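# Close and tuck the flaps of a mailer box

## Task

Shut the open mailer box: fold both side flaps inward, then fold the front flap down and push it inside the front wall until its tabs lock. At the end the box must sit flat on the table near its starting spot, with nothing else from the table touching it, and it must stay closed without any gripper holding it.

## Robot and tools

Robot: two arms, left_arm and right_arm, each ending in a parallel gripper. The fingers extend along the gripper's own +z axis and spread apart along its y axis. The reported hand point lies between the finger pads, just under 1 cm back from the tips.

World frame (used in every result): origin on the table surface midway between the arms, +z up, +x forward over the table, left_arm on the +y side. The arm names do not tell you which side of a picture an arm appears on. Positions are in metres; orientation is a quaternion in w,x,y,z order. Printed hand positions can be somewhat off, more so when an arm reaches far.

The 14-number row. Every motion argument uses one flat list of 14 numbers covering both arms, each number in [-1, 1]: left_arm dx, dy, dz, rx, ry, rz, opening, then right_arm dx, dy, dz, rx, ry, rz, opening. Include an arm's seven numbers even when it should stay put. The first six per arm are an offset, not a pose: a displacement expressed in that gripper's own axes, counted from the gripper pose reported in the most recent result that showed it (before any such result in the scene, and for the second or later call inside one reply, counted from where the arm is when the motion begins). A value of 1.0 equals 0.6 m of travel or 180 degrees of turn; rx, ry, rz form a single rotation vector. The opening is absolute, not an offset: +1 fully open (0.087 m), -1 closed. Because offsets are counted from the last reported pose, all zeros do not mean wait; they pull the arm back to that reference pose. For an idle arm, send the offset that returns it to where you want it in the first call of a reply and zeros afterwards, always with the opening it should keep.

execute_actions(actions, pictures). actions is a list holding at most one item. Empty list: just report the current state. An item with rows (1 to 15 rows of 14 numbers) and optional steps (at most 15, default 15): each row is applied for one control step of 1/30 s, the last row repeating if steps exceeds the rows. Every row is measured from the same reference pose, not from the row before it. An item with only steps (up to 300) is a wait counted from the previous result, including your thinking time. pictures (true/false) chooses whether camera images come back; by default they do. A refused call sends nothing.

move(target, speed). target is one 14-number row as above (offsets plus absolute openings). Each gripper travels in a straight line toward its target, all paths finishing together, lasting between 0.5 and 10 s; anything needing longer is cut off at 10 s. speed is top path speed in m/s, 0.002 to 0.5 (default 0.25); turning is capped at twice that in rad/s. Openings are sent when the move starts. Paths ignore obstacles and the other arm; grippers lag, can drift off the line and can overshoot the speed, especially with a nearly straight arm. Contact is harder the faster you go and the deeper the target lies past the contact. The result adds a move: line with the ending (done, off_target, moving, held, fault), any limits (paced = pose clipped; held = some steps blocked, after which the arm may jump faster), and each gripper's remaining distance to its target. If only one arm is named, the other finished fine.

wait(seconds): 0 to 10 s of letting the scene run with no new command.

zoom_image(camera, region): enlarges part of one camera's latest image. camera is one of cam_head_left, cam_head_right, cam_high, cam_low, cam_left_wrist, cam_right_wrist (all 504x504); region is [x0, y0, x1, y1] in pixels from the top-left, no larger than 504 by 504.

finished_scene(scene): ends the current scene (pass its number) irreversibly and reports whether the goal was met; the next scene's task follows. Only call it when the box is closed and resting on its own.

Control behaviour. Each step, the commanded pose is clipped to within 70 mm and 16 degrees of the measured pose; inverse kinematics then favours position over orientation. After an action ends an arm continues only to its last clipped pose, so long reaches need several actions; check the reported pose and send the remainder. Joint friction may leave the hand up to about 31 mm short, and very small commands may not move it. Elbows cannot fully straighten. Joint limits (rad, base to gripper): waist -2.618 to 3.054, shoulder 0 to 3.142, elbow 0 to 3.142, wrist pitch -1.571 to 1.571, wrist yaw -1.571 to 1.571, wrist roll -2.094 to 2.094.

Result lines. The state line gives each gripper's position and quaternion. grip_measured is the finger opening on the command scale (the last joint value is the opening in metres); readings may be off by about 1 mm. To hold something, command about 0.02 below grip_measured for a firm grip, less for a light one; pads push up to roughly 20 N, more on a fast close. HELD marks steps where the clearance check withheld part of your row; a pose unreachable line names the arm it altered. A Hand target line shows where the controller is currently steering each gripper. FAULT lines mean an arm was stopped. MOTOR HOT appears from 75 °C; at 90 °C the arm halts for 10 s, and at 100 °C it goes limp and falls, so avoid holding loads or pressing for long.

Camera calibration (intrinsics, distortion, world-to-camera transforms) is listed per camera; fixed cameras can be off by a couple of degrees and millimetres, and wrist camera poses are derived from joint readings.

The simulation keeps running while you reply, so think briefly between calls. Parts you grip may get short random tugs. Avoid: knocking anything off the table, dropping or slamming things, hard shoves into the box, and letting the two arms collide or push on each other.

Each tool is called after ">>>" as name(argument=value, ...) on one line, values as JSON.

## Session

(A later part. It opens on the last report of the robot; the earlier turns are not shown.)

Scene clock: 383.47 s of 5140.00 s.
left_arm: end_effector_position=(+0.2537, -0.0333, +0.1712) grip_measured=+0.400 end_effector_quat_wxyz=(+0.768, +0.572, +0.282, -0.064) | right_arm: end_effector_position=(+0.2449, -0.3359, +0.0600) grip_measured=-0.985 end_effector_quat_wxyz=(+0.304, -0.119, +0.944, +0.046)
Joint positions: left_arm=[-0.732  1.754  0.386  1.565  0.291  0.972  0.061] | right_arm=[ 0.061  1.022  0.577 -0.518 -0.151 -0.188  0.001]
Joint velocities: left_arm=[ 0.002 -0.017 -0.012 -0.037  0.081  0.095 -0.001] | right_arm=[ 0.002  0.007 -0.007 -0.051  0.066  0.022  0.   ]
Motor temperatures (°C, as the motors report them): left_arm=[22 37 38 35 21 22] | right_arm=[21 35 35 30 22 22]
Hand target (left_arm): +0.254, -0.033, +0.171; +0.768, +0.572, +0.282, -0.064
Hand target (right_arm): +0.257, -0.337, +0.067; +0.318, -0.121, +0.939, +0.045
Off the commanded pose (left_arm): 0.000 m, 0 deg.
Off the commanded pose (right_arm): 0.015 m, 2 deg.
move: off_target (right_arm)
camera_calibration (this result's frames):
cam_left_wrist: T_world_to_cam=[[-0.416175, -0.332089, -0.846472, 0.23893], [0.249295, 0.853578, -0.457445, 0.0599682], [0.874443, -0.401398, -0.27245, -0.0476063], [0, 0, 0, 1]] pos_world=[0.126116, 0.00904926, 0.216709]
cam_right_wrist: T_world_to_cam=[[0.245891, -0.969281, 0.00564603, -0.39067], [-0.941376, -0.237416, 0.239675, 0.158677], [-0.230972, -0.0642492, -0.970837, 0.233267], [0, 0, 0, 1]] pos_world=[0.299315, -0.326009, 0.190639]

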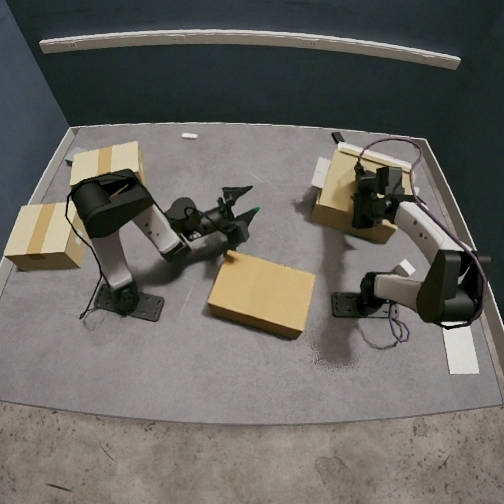

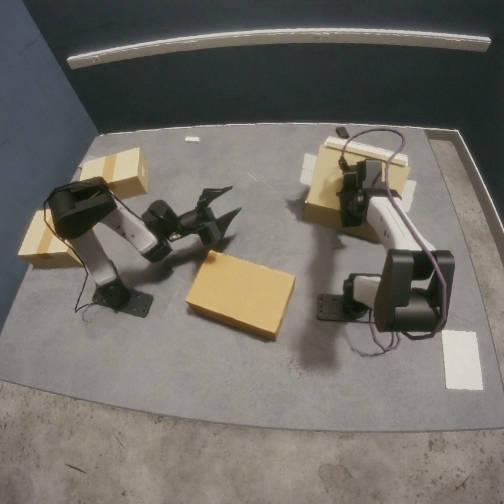

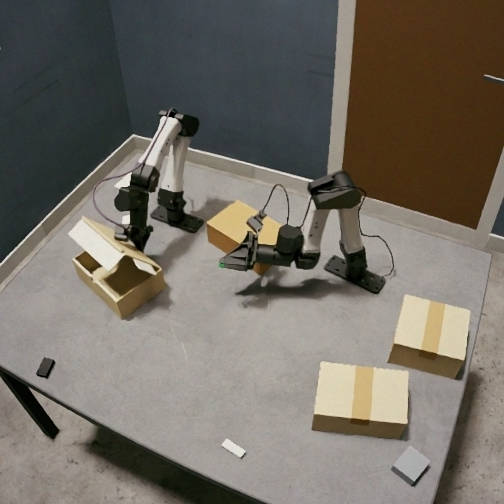

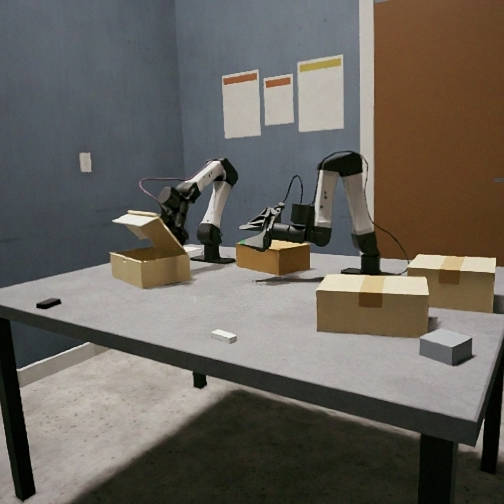

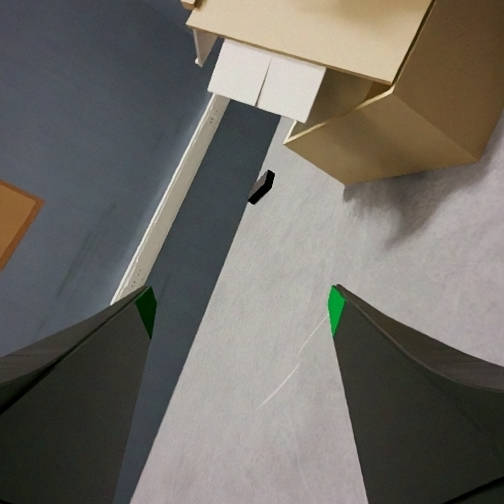

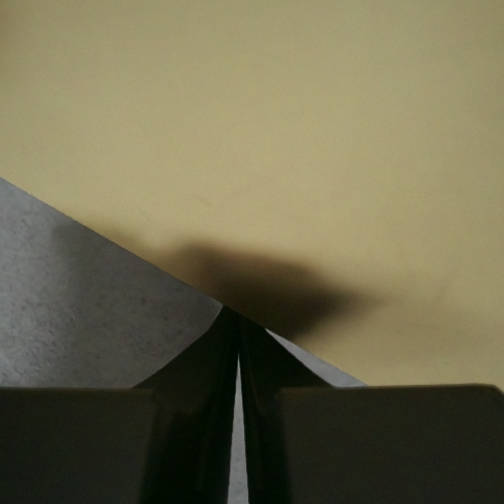

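>>> move(target=[0,0.1,-0.25,0,0,0,0.4, 0.105,-0.384,-0.167,0,0,0,-1])

>>> move(target=[0,0,0,0,0,0,0.4, -0.18,-0.07,0.215,0,0,0,-1])

Scene clock: 389.63 s of 5140.00 s.
left_arm: end_effector_position=(+0.2279, +0.1216, +0.2093) grip_measured=+0.400 end_effector_quat_wxyz=(+0.773, +0.575, +0.263, -0.052) | right_arm: end_effector_position=(+0.1954, -0.5799, +0.1014) grip_measured=-0.985 end_effector_quat_wxyz=(+0.308, -0.115, +0.943, +0.043)
Joint positions: left_arm=[-0.128  0.98   0.039  1.263  0.886  0.821  0.061] | right_arm=[-1.062  1.526  1.141 -1.037 -0.618 -1.303  0.001]
Joint velocities: left_arm=[ 0.012 -0.042 -0.007 -0.051  0.022 -0.022  0.001] | right_arm=[-0.017 -0.007 -0.002 -0.007 -0.051 -0.007  0.   ]
Motor temperatures (°C, as the motors report them): left_arm=[22 36 37 35 21 22] | right_arm=[21 35 35 29 22 22]
Hand target (left_arm): +0.225, +0.124, +0.196; +0.763, +0.580, +0.280, -0.061
Hand target (right_arm): +0.197, -0.583, +0.103; +0.310, -0.117, +0.942, +0.047
Off the commanded pose (left_arm): 0.016 m, 3 deg.
Off the commanded pose (right_arm): 0.007 m, 1 deg.
joint sent to its limit (left arm) — the command would take joint 3 (elbow) past its lower limit, so that joint was sent only as far as its limit.
After step 90, 1.17 s passed at rest.
move: off_target (left_arm)
camera_calibration (this result's frames):
cam_left_wrist: T_world_to_cam=[[-0.377393, -0.328421, -0.865861, 0.306611], [0.272646, 0.854154, -0.442815, -0.0568294], [0.885008, -0.403188, -0.232809, 0.0369556], [0, 0, 0, 1]] pos_world=[0.0985009, 0.164139, 0.248921]
cam_right_wrist: T_world_to_cam=[[0.237091, -0.971433, 0.0103023, -0.615253], [-0.945708, -0.22836, 0.231275, 0.0512355], [-0.222316, -0.0645762, -0.972834, 0.244641], [0, 0, 0, 1]] pos_world=[0.248712, -0.570179, 0.232484]

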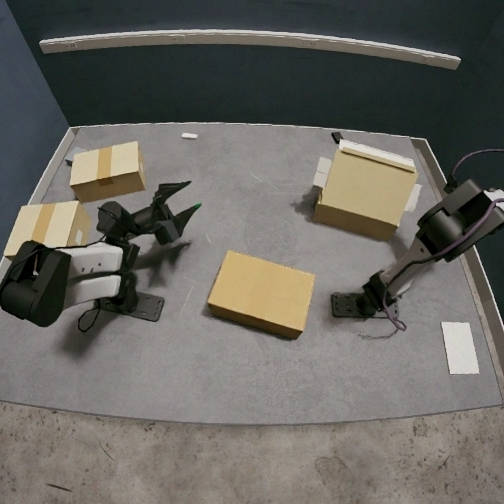

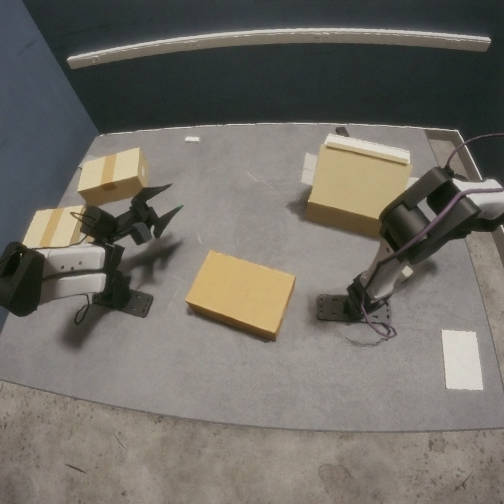

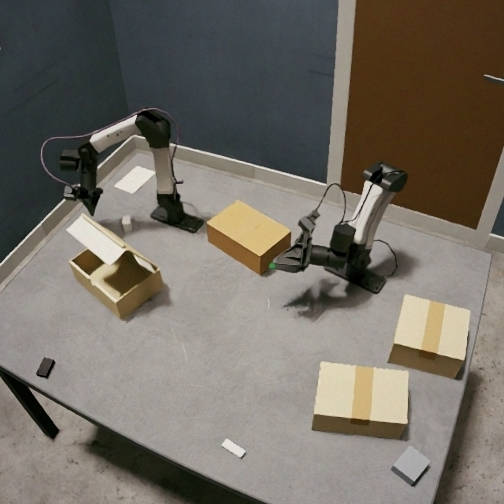

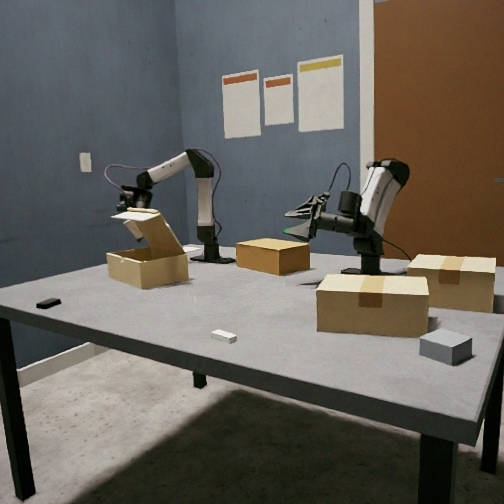

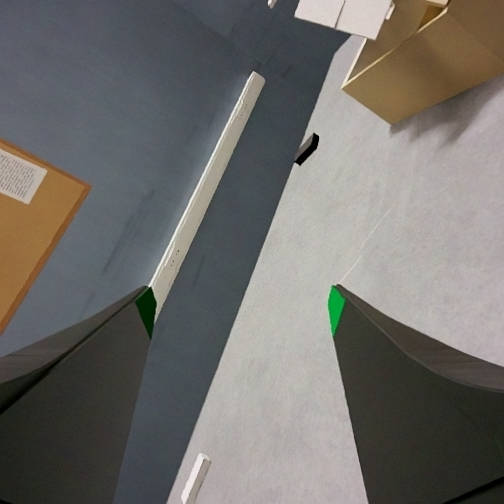

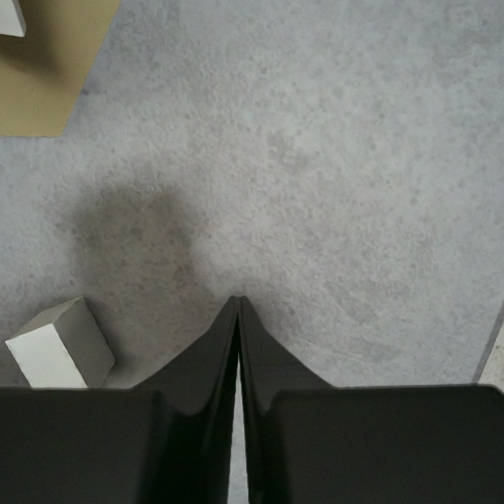

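Scene clock: 390.90 s of 5140.00 s.
left_arm: end_effector_position=(+0.2279, +0.1216, +0.2093) grip_measured=+0.400 end_effector_quat_wxyz=(+0.773, +0.575, +0.263, -0.052) | right_arm: end_effector_position=(+0.3536, -0.5752, +0.0567) grip_measured=-0.985 end_effector_quat_wxyz=(+0.298, -0.118, +0.946, +0.056)
Joint positions: left_arm=[-0.128  0.979  0.039  1.263  0.886  0.821  0.061] | right_arm=[-0.659  1.889  1.364 -0.687 -0.513 -0.858  0.001]
Joint velocities: left_arm=[-0.012  0.002 -0.012 -0.007  0.022 -0.022 -0.001] | right_arm=[ 0.002 -0.007 -0.017 -0.066 -0.081  0.066 -0.   ]
Motor temperatures (°C, as the motors report them): left_arm=[22 36 37 35 21 22] | right_arm=[21 35 36 29 22 22]
Hand target (left_arm): +0.228, +0.122, +0.209; +0.773, +0.575, +0.263, -0.051
Hand target (right_arm): +0.362, -0.583, +0.061; +0.306, -0.116, +0.944, +0.043
Off the commanded pose (left_arm): 0.000 m, 0 deg.
Off the commanded pose (right_arm): 0.012 m, 2 deg.
move: off_target (right_arm)
camera_calibration (this result's frames):
cam_left_wrist: T_world_to_cam=[[-0.377393, -0.328421, -0.865861, 0.30662], [0.272646, 0.854154, -0.442815, -0.0568215], [0.885008, -0.403188, -0.232809, 0.0369805], [0, 0, 0, 1]] pos_world=[0.0984803, 0.164145, 0.248938]
cam_right_wrist: T_world_to_cam=[[0.250081, -0.968107, -0.0151095, -0.648951], [-0.936999, -0.245918, 0.248107, 0.198075], [-0.24391, -0.0478895, -0.968615, 0.253652], [0, 0, 0, 1]] pos_world=[0.409756, -0.567397, 0.186742]

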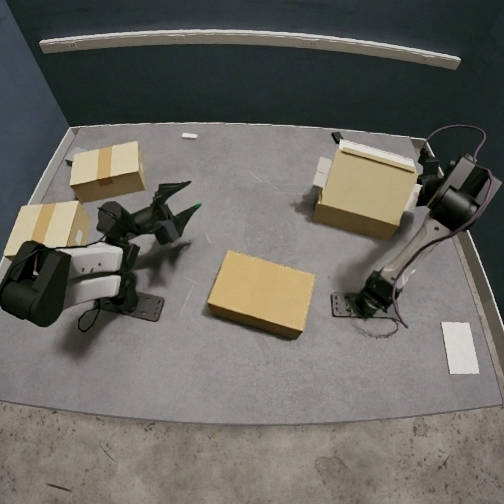

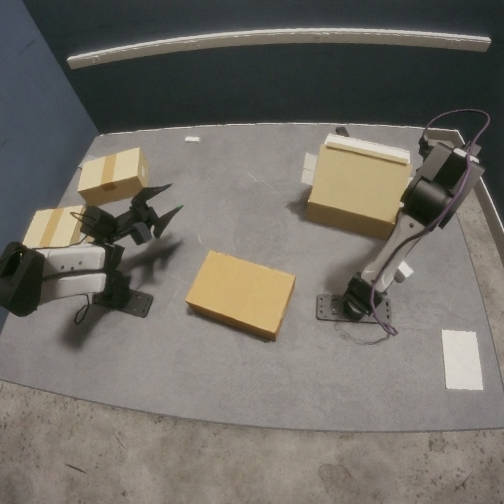

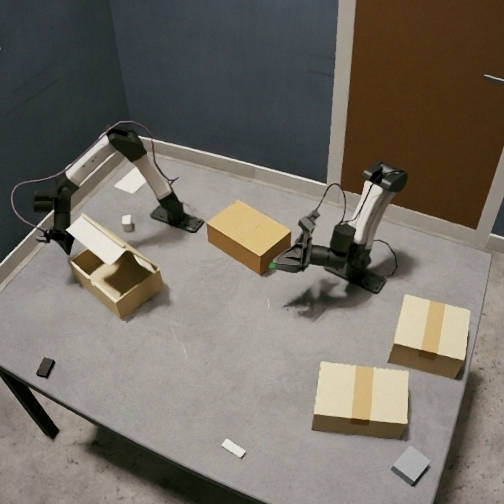

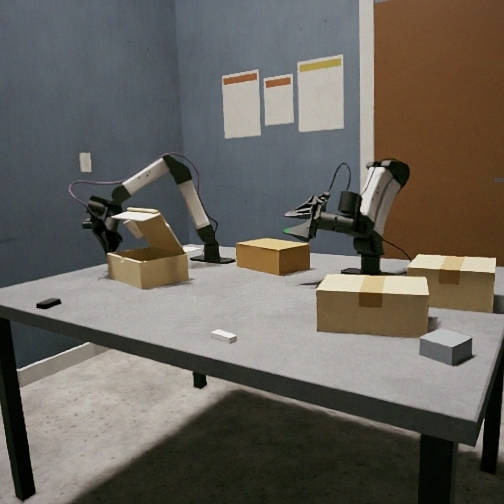

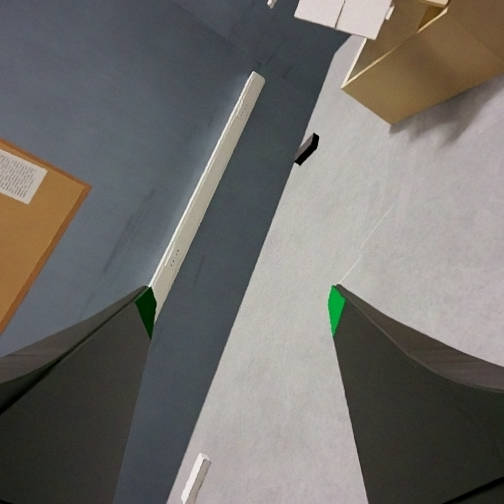

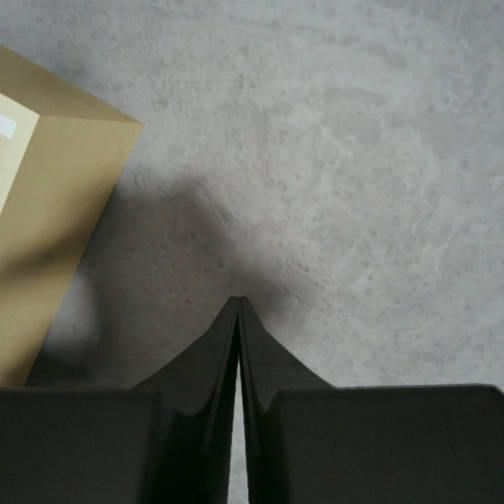

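Push +y 0.2 first.

>>> move(target=[0,0,0,0,0,0,0.4, -0.063,0.323,0.058,0,0,0,-1], speed=0.12)

Scene clock: 395.47 s of 5140.00 s.
left_arm: end_effector_position=(+0.2279, +0.1216, +0.2093) grip_measured=+0.400 end_effector_quat_wxyz=(+0.773, +0.575, +0.263, -0.052) | right_arm: end_effector_position=(+0.3539, -0.3777, +0.0516) grip_measured=-0.985 end_effector_quat_wxyz=(+0.285, -0.122, +0.949, +0.059)
Joint positions: left_arm=[-0.128  0.979  0.039  1.263  0.886  0.821  0.061] | right_arm=[-0.104  1.566  0.947 -0.415 -0.262 -0.333  0.001]
Joint velocities: left_arm=[-0.002  0.002 -0.007  0.007 -0.037  0.007  0.   ] | right_arm=[ 0.002  0.012 -0.007  0.022  0.007  0.022  0.   ]
Motor temperatures (°C, as the motors report them): left_arm=[22 35 37 35 21 22] | right_arm=[21 36 36 29 22 22]
Hand target (left_arm): +0.228, +0.122, +0.209; +0.773, +0.575, +0.263, -0.052
Hand target (right_arm): +0.354, -0.377, +0.055; +0.295, -0.119, +0.946, +0.055
Off the commanded pose (left_arm): 0.000 m, 0 deg.
Off the commanded pose (right_arm): 0.006 m, 2 deg.
move: done
camera_calibration (this result's frames):
cam_left_wrist: T_world_to_cam=[[-0.377393, -0.328421, -0.865861, 0.30662], [0.272646, 0.854154, -0.442815, -0.0568215], [0.885008, -0.403188, -0.232809, 0.0369805], [0, 0, 0, 1]] pos_world=[0.0984803, 0.164145, 0.248938]
cam_right_wrist: T_world_to_cam=[[0.259649, -0.965425, -0.023154, -0.459881], [-0.927269, -0.25594, 0.273253, 0.239623], [-0.269732, -0.0494801, -0.961663, 0.266439], [0, 0, 0, 1]] pos_world=[0.41347, -0.369468, 0.180099]

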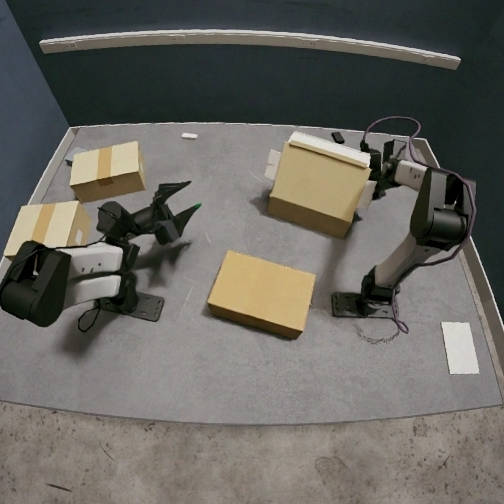

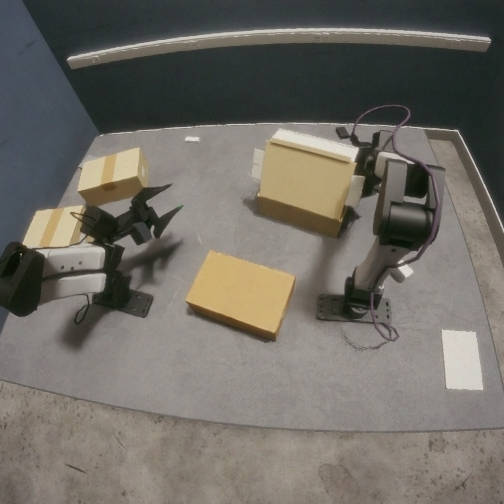

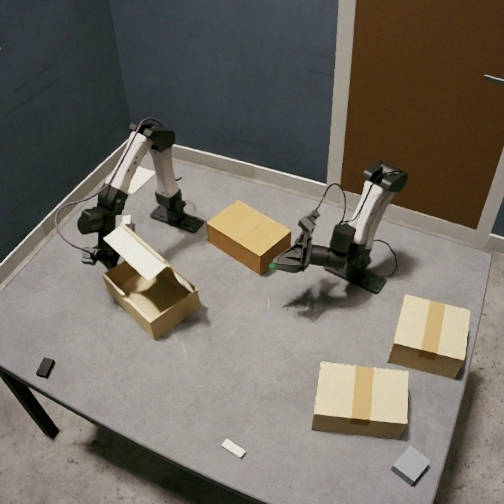

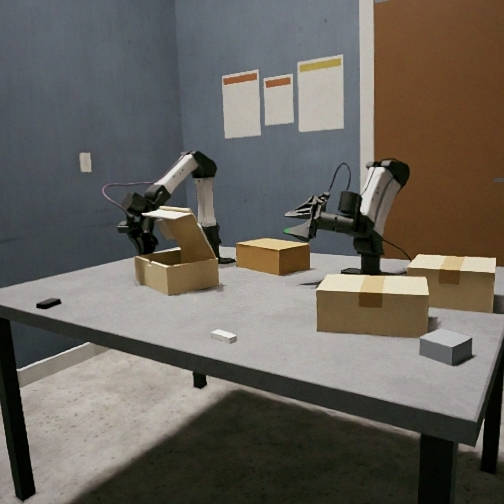

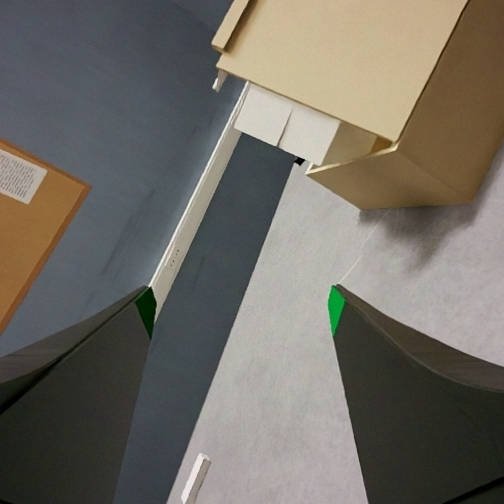

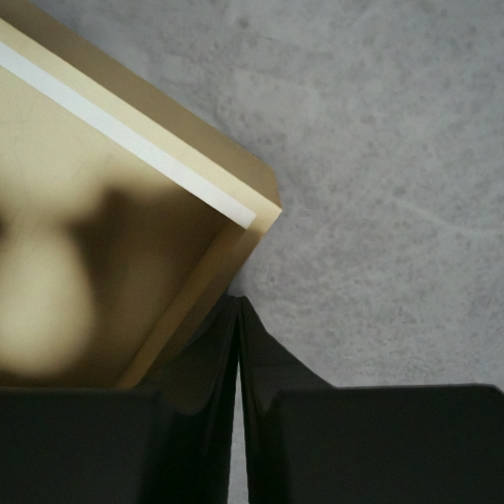

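>>> move(target=[0,0,0,0,0,0,0.4, -0.045,-0.083,0.03,0,0,0,-1], speed=0.12)

>>> move(target=[0,0,0,0,0,0,0.4, -0.057,0.29,0.05,0,0,0,-1], speed=0.12)

Scene clock: 399.40 s of 5140.00 s.
left_arm: end_effector_position=(+0.2279, +0.1216, +0.2093) grip_measured=+0.400 end_effector_quat_wxyz=(+0.773, +0.575, +0.263, -0.052) | right_arm: end_effector_position=(+0.3950, -0.4153, +0.0493) grip_measured=-0.985 end_effector_quat_wxyz=(+0.288, -0.119, +0.949, +0.057)
Joint positions: left_arm=[-0.128  0.979  0.039  1.263  0.886  0.821  0.061] | right_arm=[-0.195  1.744  1.133 -0.439 -0.303 -0.407  0.001]
Joint velocities: left_arm=[-0.017 -0.007  0.002  0.066 -0.007 -0.037  0.001] | right_arm=[-0.017 -0.002 -0.002 -0.037 -0.051 -0.022  0.001]
Motor temperatures (°C, as the motors report them): left_arm=[22 34 37 35 21 22] | right_arm=[21 36 36 29 22 22]
Hand target (left_arm): +0.228, +0.122, +0.209; +0.773, +0.575, +0.263, -0.052
Hand target (right_arm): +0.398, -0.417, +0.050; +0.286, -0.122, +0.949, +0.060
Off the commanded pose (left_arm): 0.000 m, 0 deg.
Off the commanded pose (right_arm): 0.004 m, 1 deg.
move: done
camera_calibration (this result's frames):
cam_left_wrist: T_world_to_cam=[[-0.377393, -0.328421, -0.865861, 0.30662], [0.272646, 0.854154, -0.442815, -0.0568215], [0.885008, -0.403188, -0.232809, 0.0369805], [0, 0, 0, 1]] pos_world=[0.0984803, 0.164145, 0.248938]
cam_right_wrist: T_world_to_cam=[[0.251899, -0.967546, -0.0200492, -0.50492], [-0.930729, -0.247885, 0.268881, 0.273707], [-0.265125, -0.0490705, -0.962965, 0.271907], [0, 0, 0, 1]] pos_world=[0.454025, -0.407343, 0.178119]

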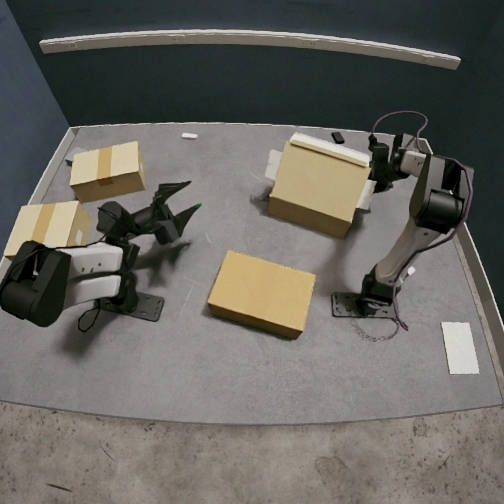

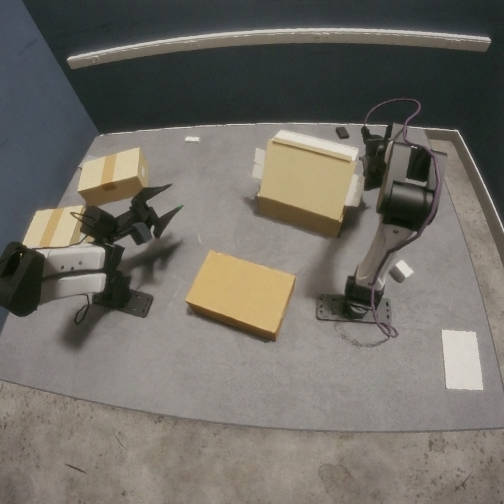

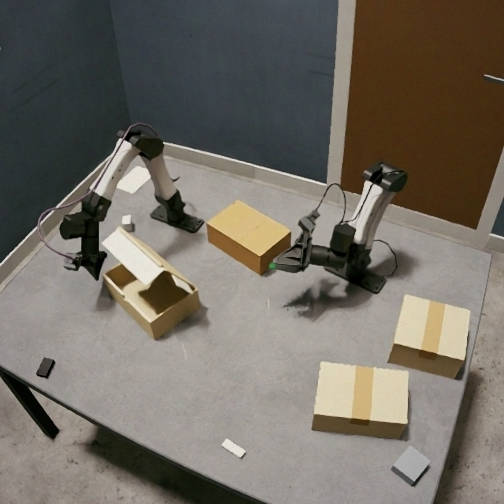

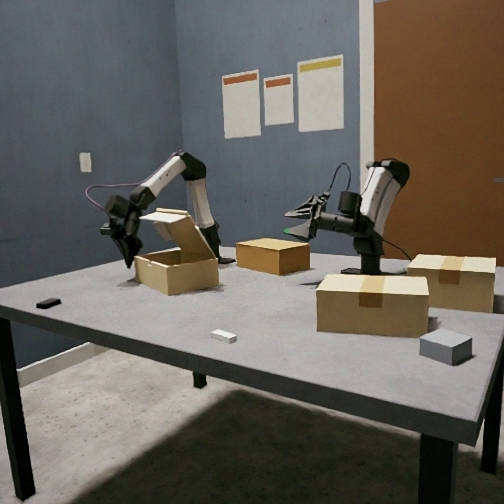

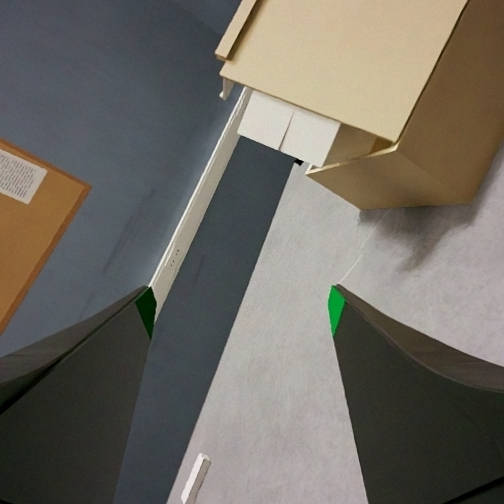

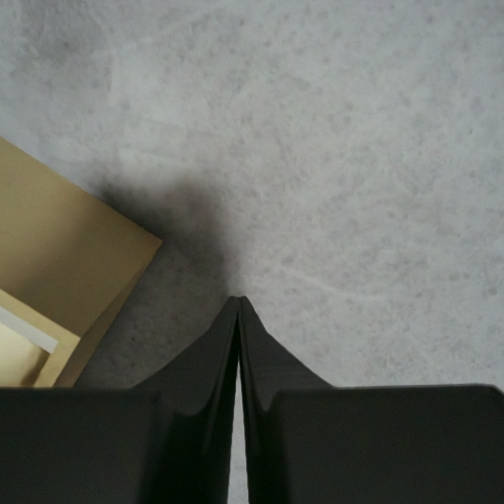

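Scene clock: 401.50 s of 5140.00 s.
left_arm: end_effector_position=(+0.2279, +0.1216, +0.2093) grip_measured=+0.400 end_effector_quat_wxyz=(+0.773, +0.575, +0.263, -0.052) | right_arm: end_effector_position=(+0.3853, -0.2418, +0.0470) grip_measured=-0.985 end_effector_quat_wxyz=(+0.275, -0.124, +0.952, +0.055)
Joint positions: left_arm=[-0.128  0.979  0.039  1.263  0.886  0.821  0.061] | right_arm=[ 0.331  1.732  1.108 -0.379 -0.021  0.032  0.001]
Joint velocities: left_arm=[ 0.007 -0.002  0.012 -0.022  0.022 -0.081 -0.   ] | right_arm=[-0.012  0.017 -0.007  0.051  0.051  0.022 -0.001]
Motor temperatures (°C, as the motors report them): left_arm=[22 34 37 35 21 22] | right_arm=[21 36 36 29 22 22]
Hand target (left_arm): +0.228, +0.122, +0.209; +0.773, +0.575, +0.263, -0.052
Hand target (right_arm): +0.395, -0.238, +0.050; +0.286, -0.120, +0.949, +0.055
Off the commanded pose (left_arm): 0.000 m, 0 deg.
Off the commanded pose (right_arm): 0.011 m, 2 deg.
move: off_target (right_arm)
camera_calibration (this result's frames):
cam_left_wrist: T_world_to_cam=[[-0.377393, -0.328421, -0.865861, 0.30662], [0.272646, 0.854154, -0.442815, -0.0568215], [0.885008, -0.403188, -0.232809, 0.0369805], [0, 0, 0, 1]] pos_world=[0.0984803, 0.164145, 0.248938]
cam_right_wrist: T_world_to_cam=[[0.261079, -0.965197, -0.0152359, -0.337831], [-0.921257, -0.253845, 0.2947, 0.302024], [-0.288311, -0.0629038, -0.955468, 0.280858], [0, 0, 0, 1]] pos_world=[0.447416, -0.231739, 0.174197]

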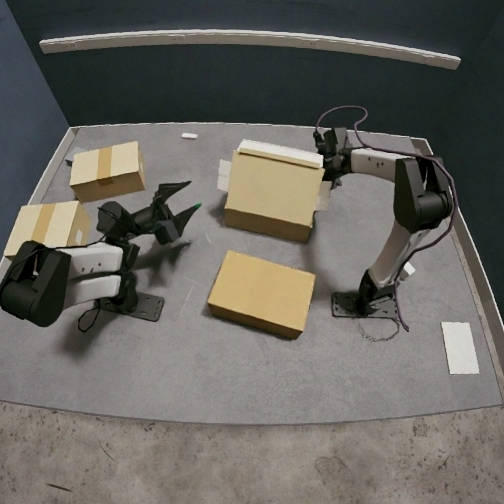

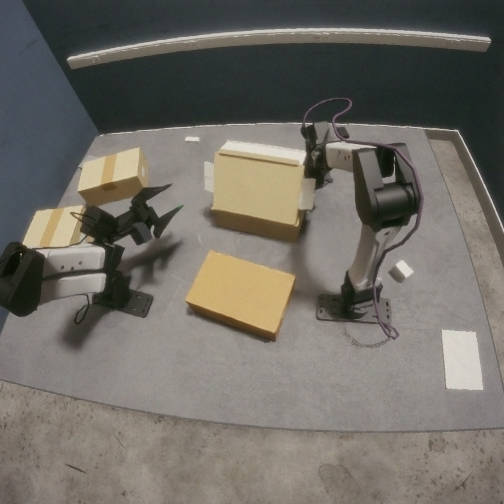

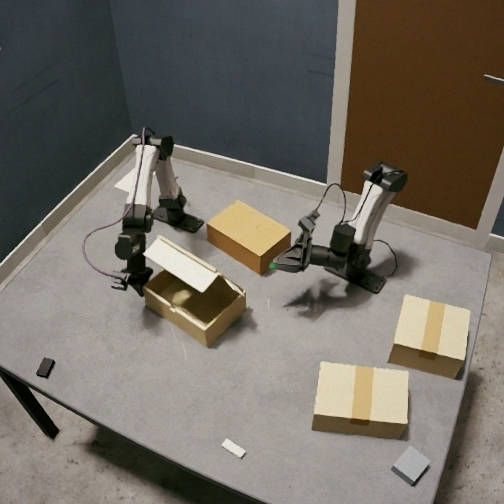

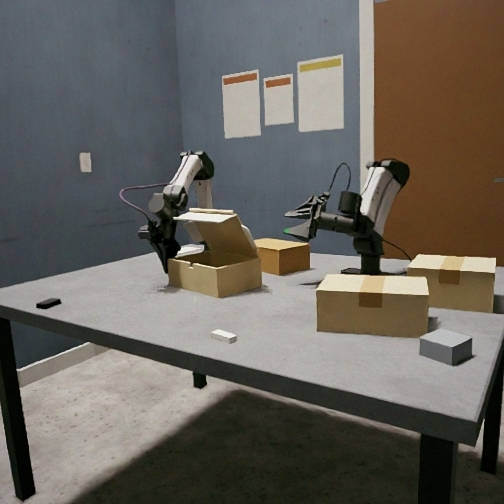

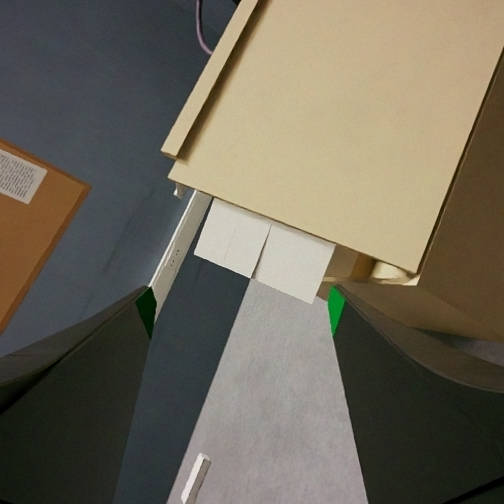

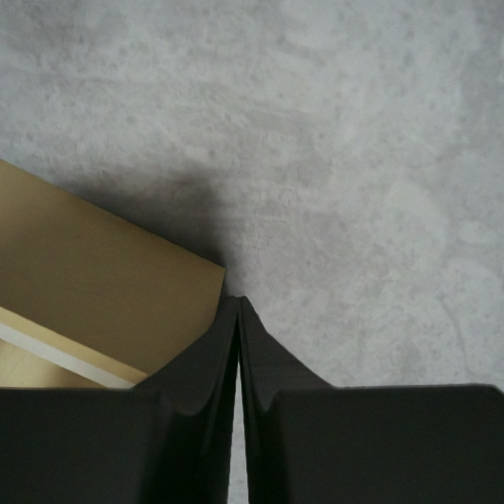

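>>> move(target=[0.25,0.07,0.035,0.065,-0.12,-0.028,-1, 0,0,0,0,0,0,-1])

Scene clock: 412.93 s of 5140.00 s.
left_arm: end_effector_position=(+0.3765, +0.1496, +0.1735) grip_measured=-1.000 end_effector_quat_wxyz=(+0.687, +0.681, +0.191, -0.168) | right_arm: end_effector_position=(+0.3853, -0.2418, +0.0469) grip_measured=-0.985 end_effector_quat_wxyz=(+0.275, -0.124, +0.952, +0.054)
Joint positions: left_arm=[0.201 1.915 0.774 1.557 1.571 0.642 0.   ] | right_arm=[ 0.331  1.732  1.108 -0.379 -0.021  0.034  0.001]
Joint velocities: left_arm=[ 0.017 -0.022  0.012  0.022 -0.007 -0.007  0.   ] | right_arm=[-0.017 -0.012 -0.002 -0.051  0.051 -0.051 -0.   ]
Motor temperatures (°C, as the motors report them): left_arm=[22 32 37 34 21 22] | right_arm=[21 36 36 30 22 22]
Hand target (left_arm): +0.379, +0.151, +0.173; +0.686, +0.683, +0.187, -0.166
Hand target (right_arm): +0.385, -0.242, +0.047; +0.275, -0.124, +0.952, +0.055
Off the commanded pose (left_arm): 0.007 m, 13 deg.
Off the commanded pose (right_arm): 0.000 m, 0 deg.
joint sent to its limit (left arm) — the command would take joint 4 (wrist pitch) past its upper limit and joint 5 (wrist yaw) past its upper limit, so those joints were sent only as far as their limits.
After step 90, 6.97 s passed at rest.
move: off_target (left_arm)
camera_calibration (this result's frames):
cam_left_wrist: T_world_to_cam=[[-0.48461, -0.0121183, -0.874646, 0.335508], [0.52688, 0.794123, -0.302928, -0.248086], [0.698248, -0.607636, -0.378455, 0.0345861], [0, 0, 0, 1]] pos_world=[0.269152, 0.222092, 0.231388]
cam_right_wrist: T_world_to_cam=[[0.259942, -0.965499, -0.0155202, -0.337475], [-0.921414, -0.252817, 0.295093, 0.302334], [-0.288836, -0.0624066, -0.955343, 0.281031], [0, 0, 0, 1]] pos_world=[0.447471, -0.231858, 0.174027]

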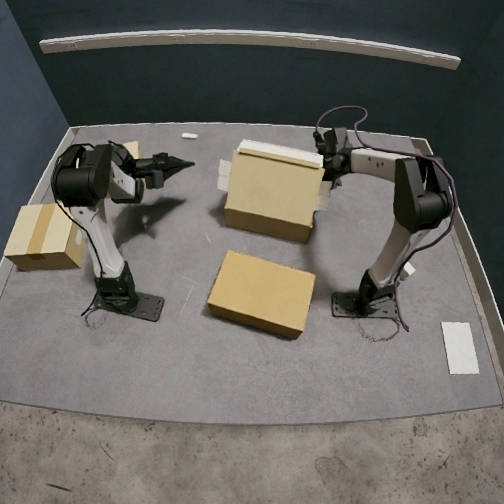

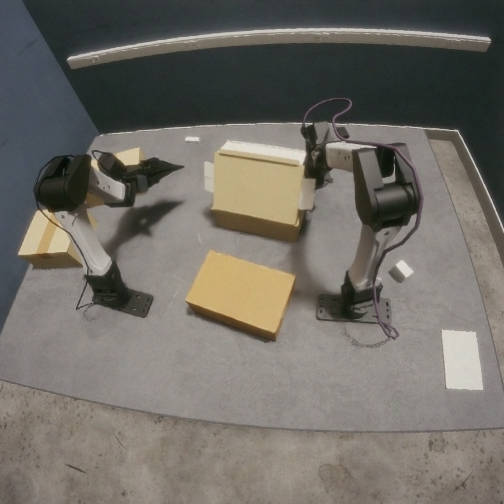

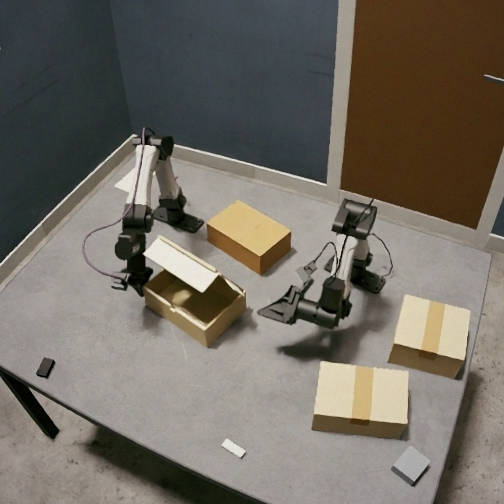

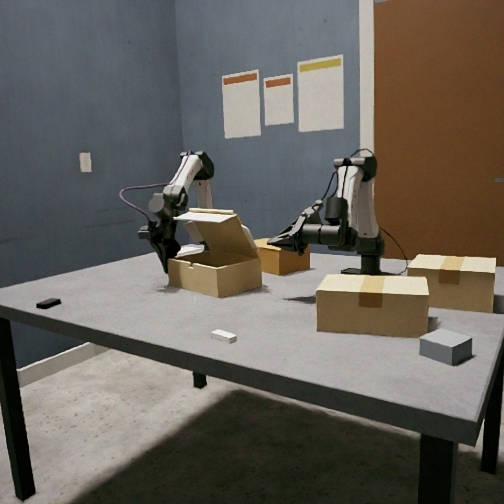

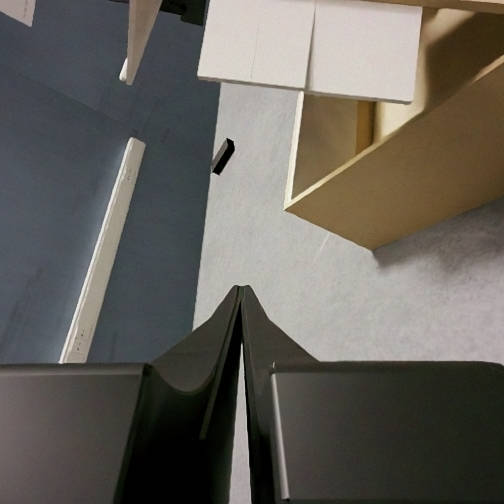

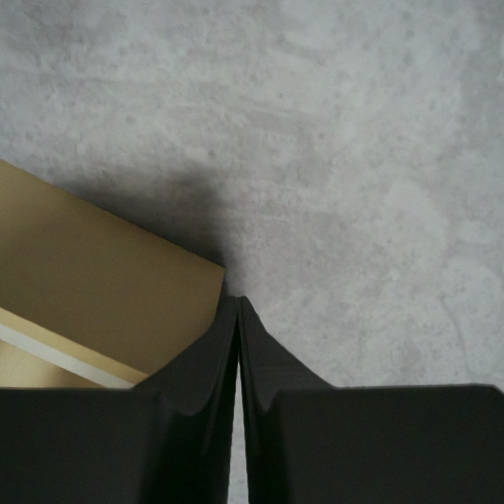

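>>> move(target=[0.03,0.02,0.27,0,0,0,-1, 0,0,0,0,0,0,-1], speed=0.12)

Scene clock: 416.00 s of 5140.00 s.
left_arm: end_effector_position=(+0.4006, -0.0079, +0.1861) grip_measured=-1.000 end_effector_quat_wxyz=(+0.697, +0.674, +0.180, -0.167) | right_arm: end_effector_position=(+0.3857, -0.2429, +0.0469) grip_measured=-0.985 end_effector_quat_wxyz=(+0.275, -0.123, +0.952, +0.051)
Joint positions: left_arm=[-0.218  1.957  1.02   1.005  1.158  1.013  0.   ] | right_arm=[ 0.331  1.732  1.108 -0.379 -0.015  0.034  0.001]
Joint velocities: left_arm=[-0.002 -0.012 -0.012  0.095 -0.051  0.022  0.   ] | right_arm=[ 0.002  0.002 -0.012 -0.007  0.022 -0.066 -0.   ]
Motor temperatures (°C, as the motors report them): left_arm=[22 33 37 34 21 22] | right_arm=[21 37 36 30 22 22]
Hand target (left_arm): +0.404, -0.012, +0.179; +0.692, +0.675, +0.190, -0.170
Hand target (right_arm): +0.385, -0.242, +0.047; +0.275, -0.124, +0.952, +0.054
Off the commanded pose (left_arm): 0.012 m, 2 deg.
Off the commanded pose (right_arm): 0.001 m, 0 deg.
move: off_target (left_arm)
camera_calibration (this result's frames):
cam_left_wrist: T_world_to_cam=[[-0.468592, -0.0318506, -0.88284, 0.351242], [0.538439, 0.781975, -0.314003, -0.134629], [0.700361, -0.622495, -0.349278, -0.0795832], [0, 0, 0, 1]] pos_world=[0.292816, 0.0669236, 0.24002]
cam_right_wrist: T_world_to_cam=[[0.256595, -0.966467, -0.0100534, -0.337812], [-0.922742, -0.248055, 0.294985, 0.30405], [-0.287587, -0.0664149, -0.955449, 0.279586], [0, 0, 0, 1]] pos_world=[0.447646, -0.232495, 0.174044]

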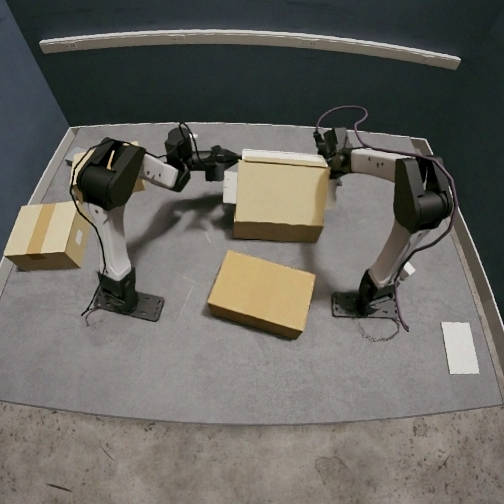

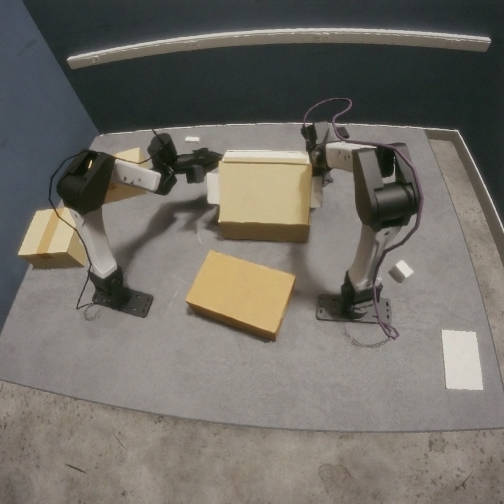

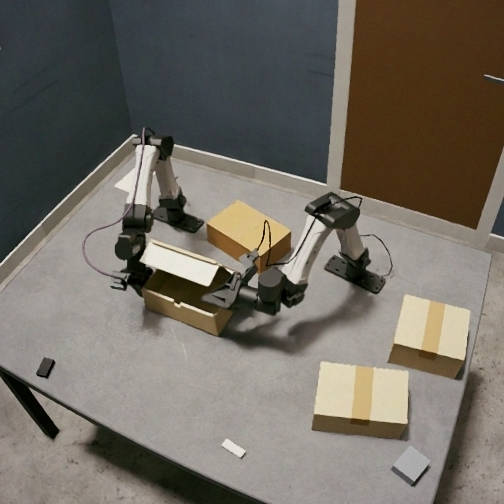

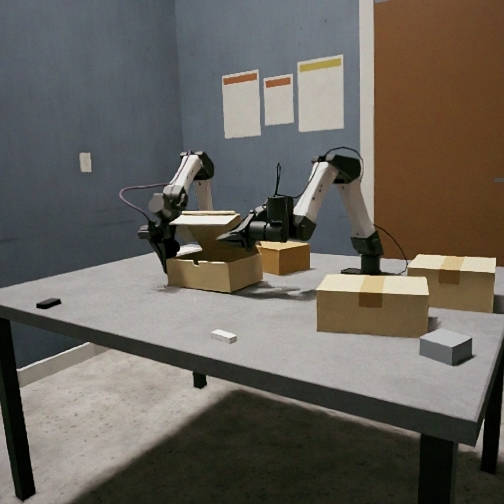

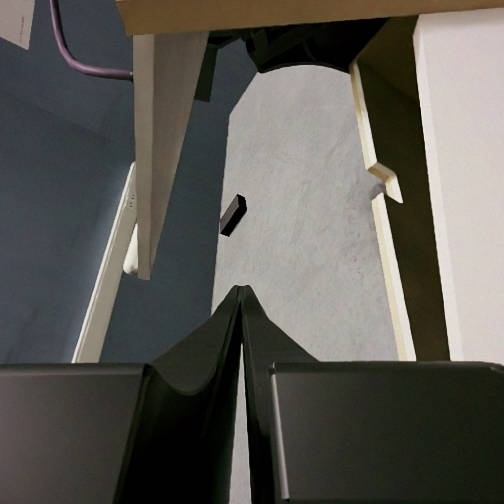

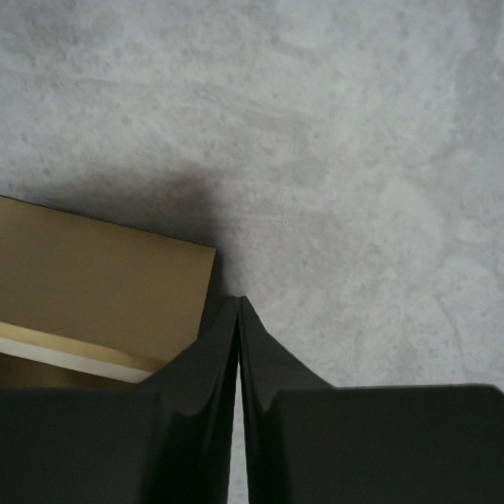

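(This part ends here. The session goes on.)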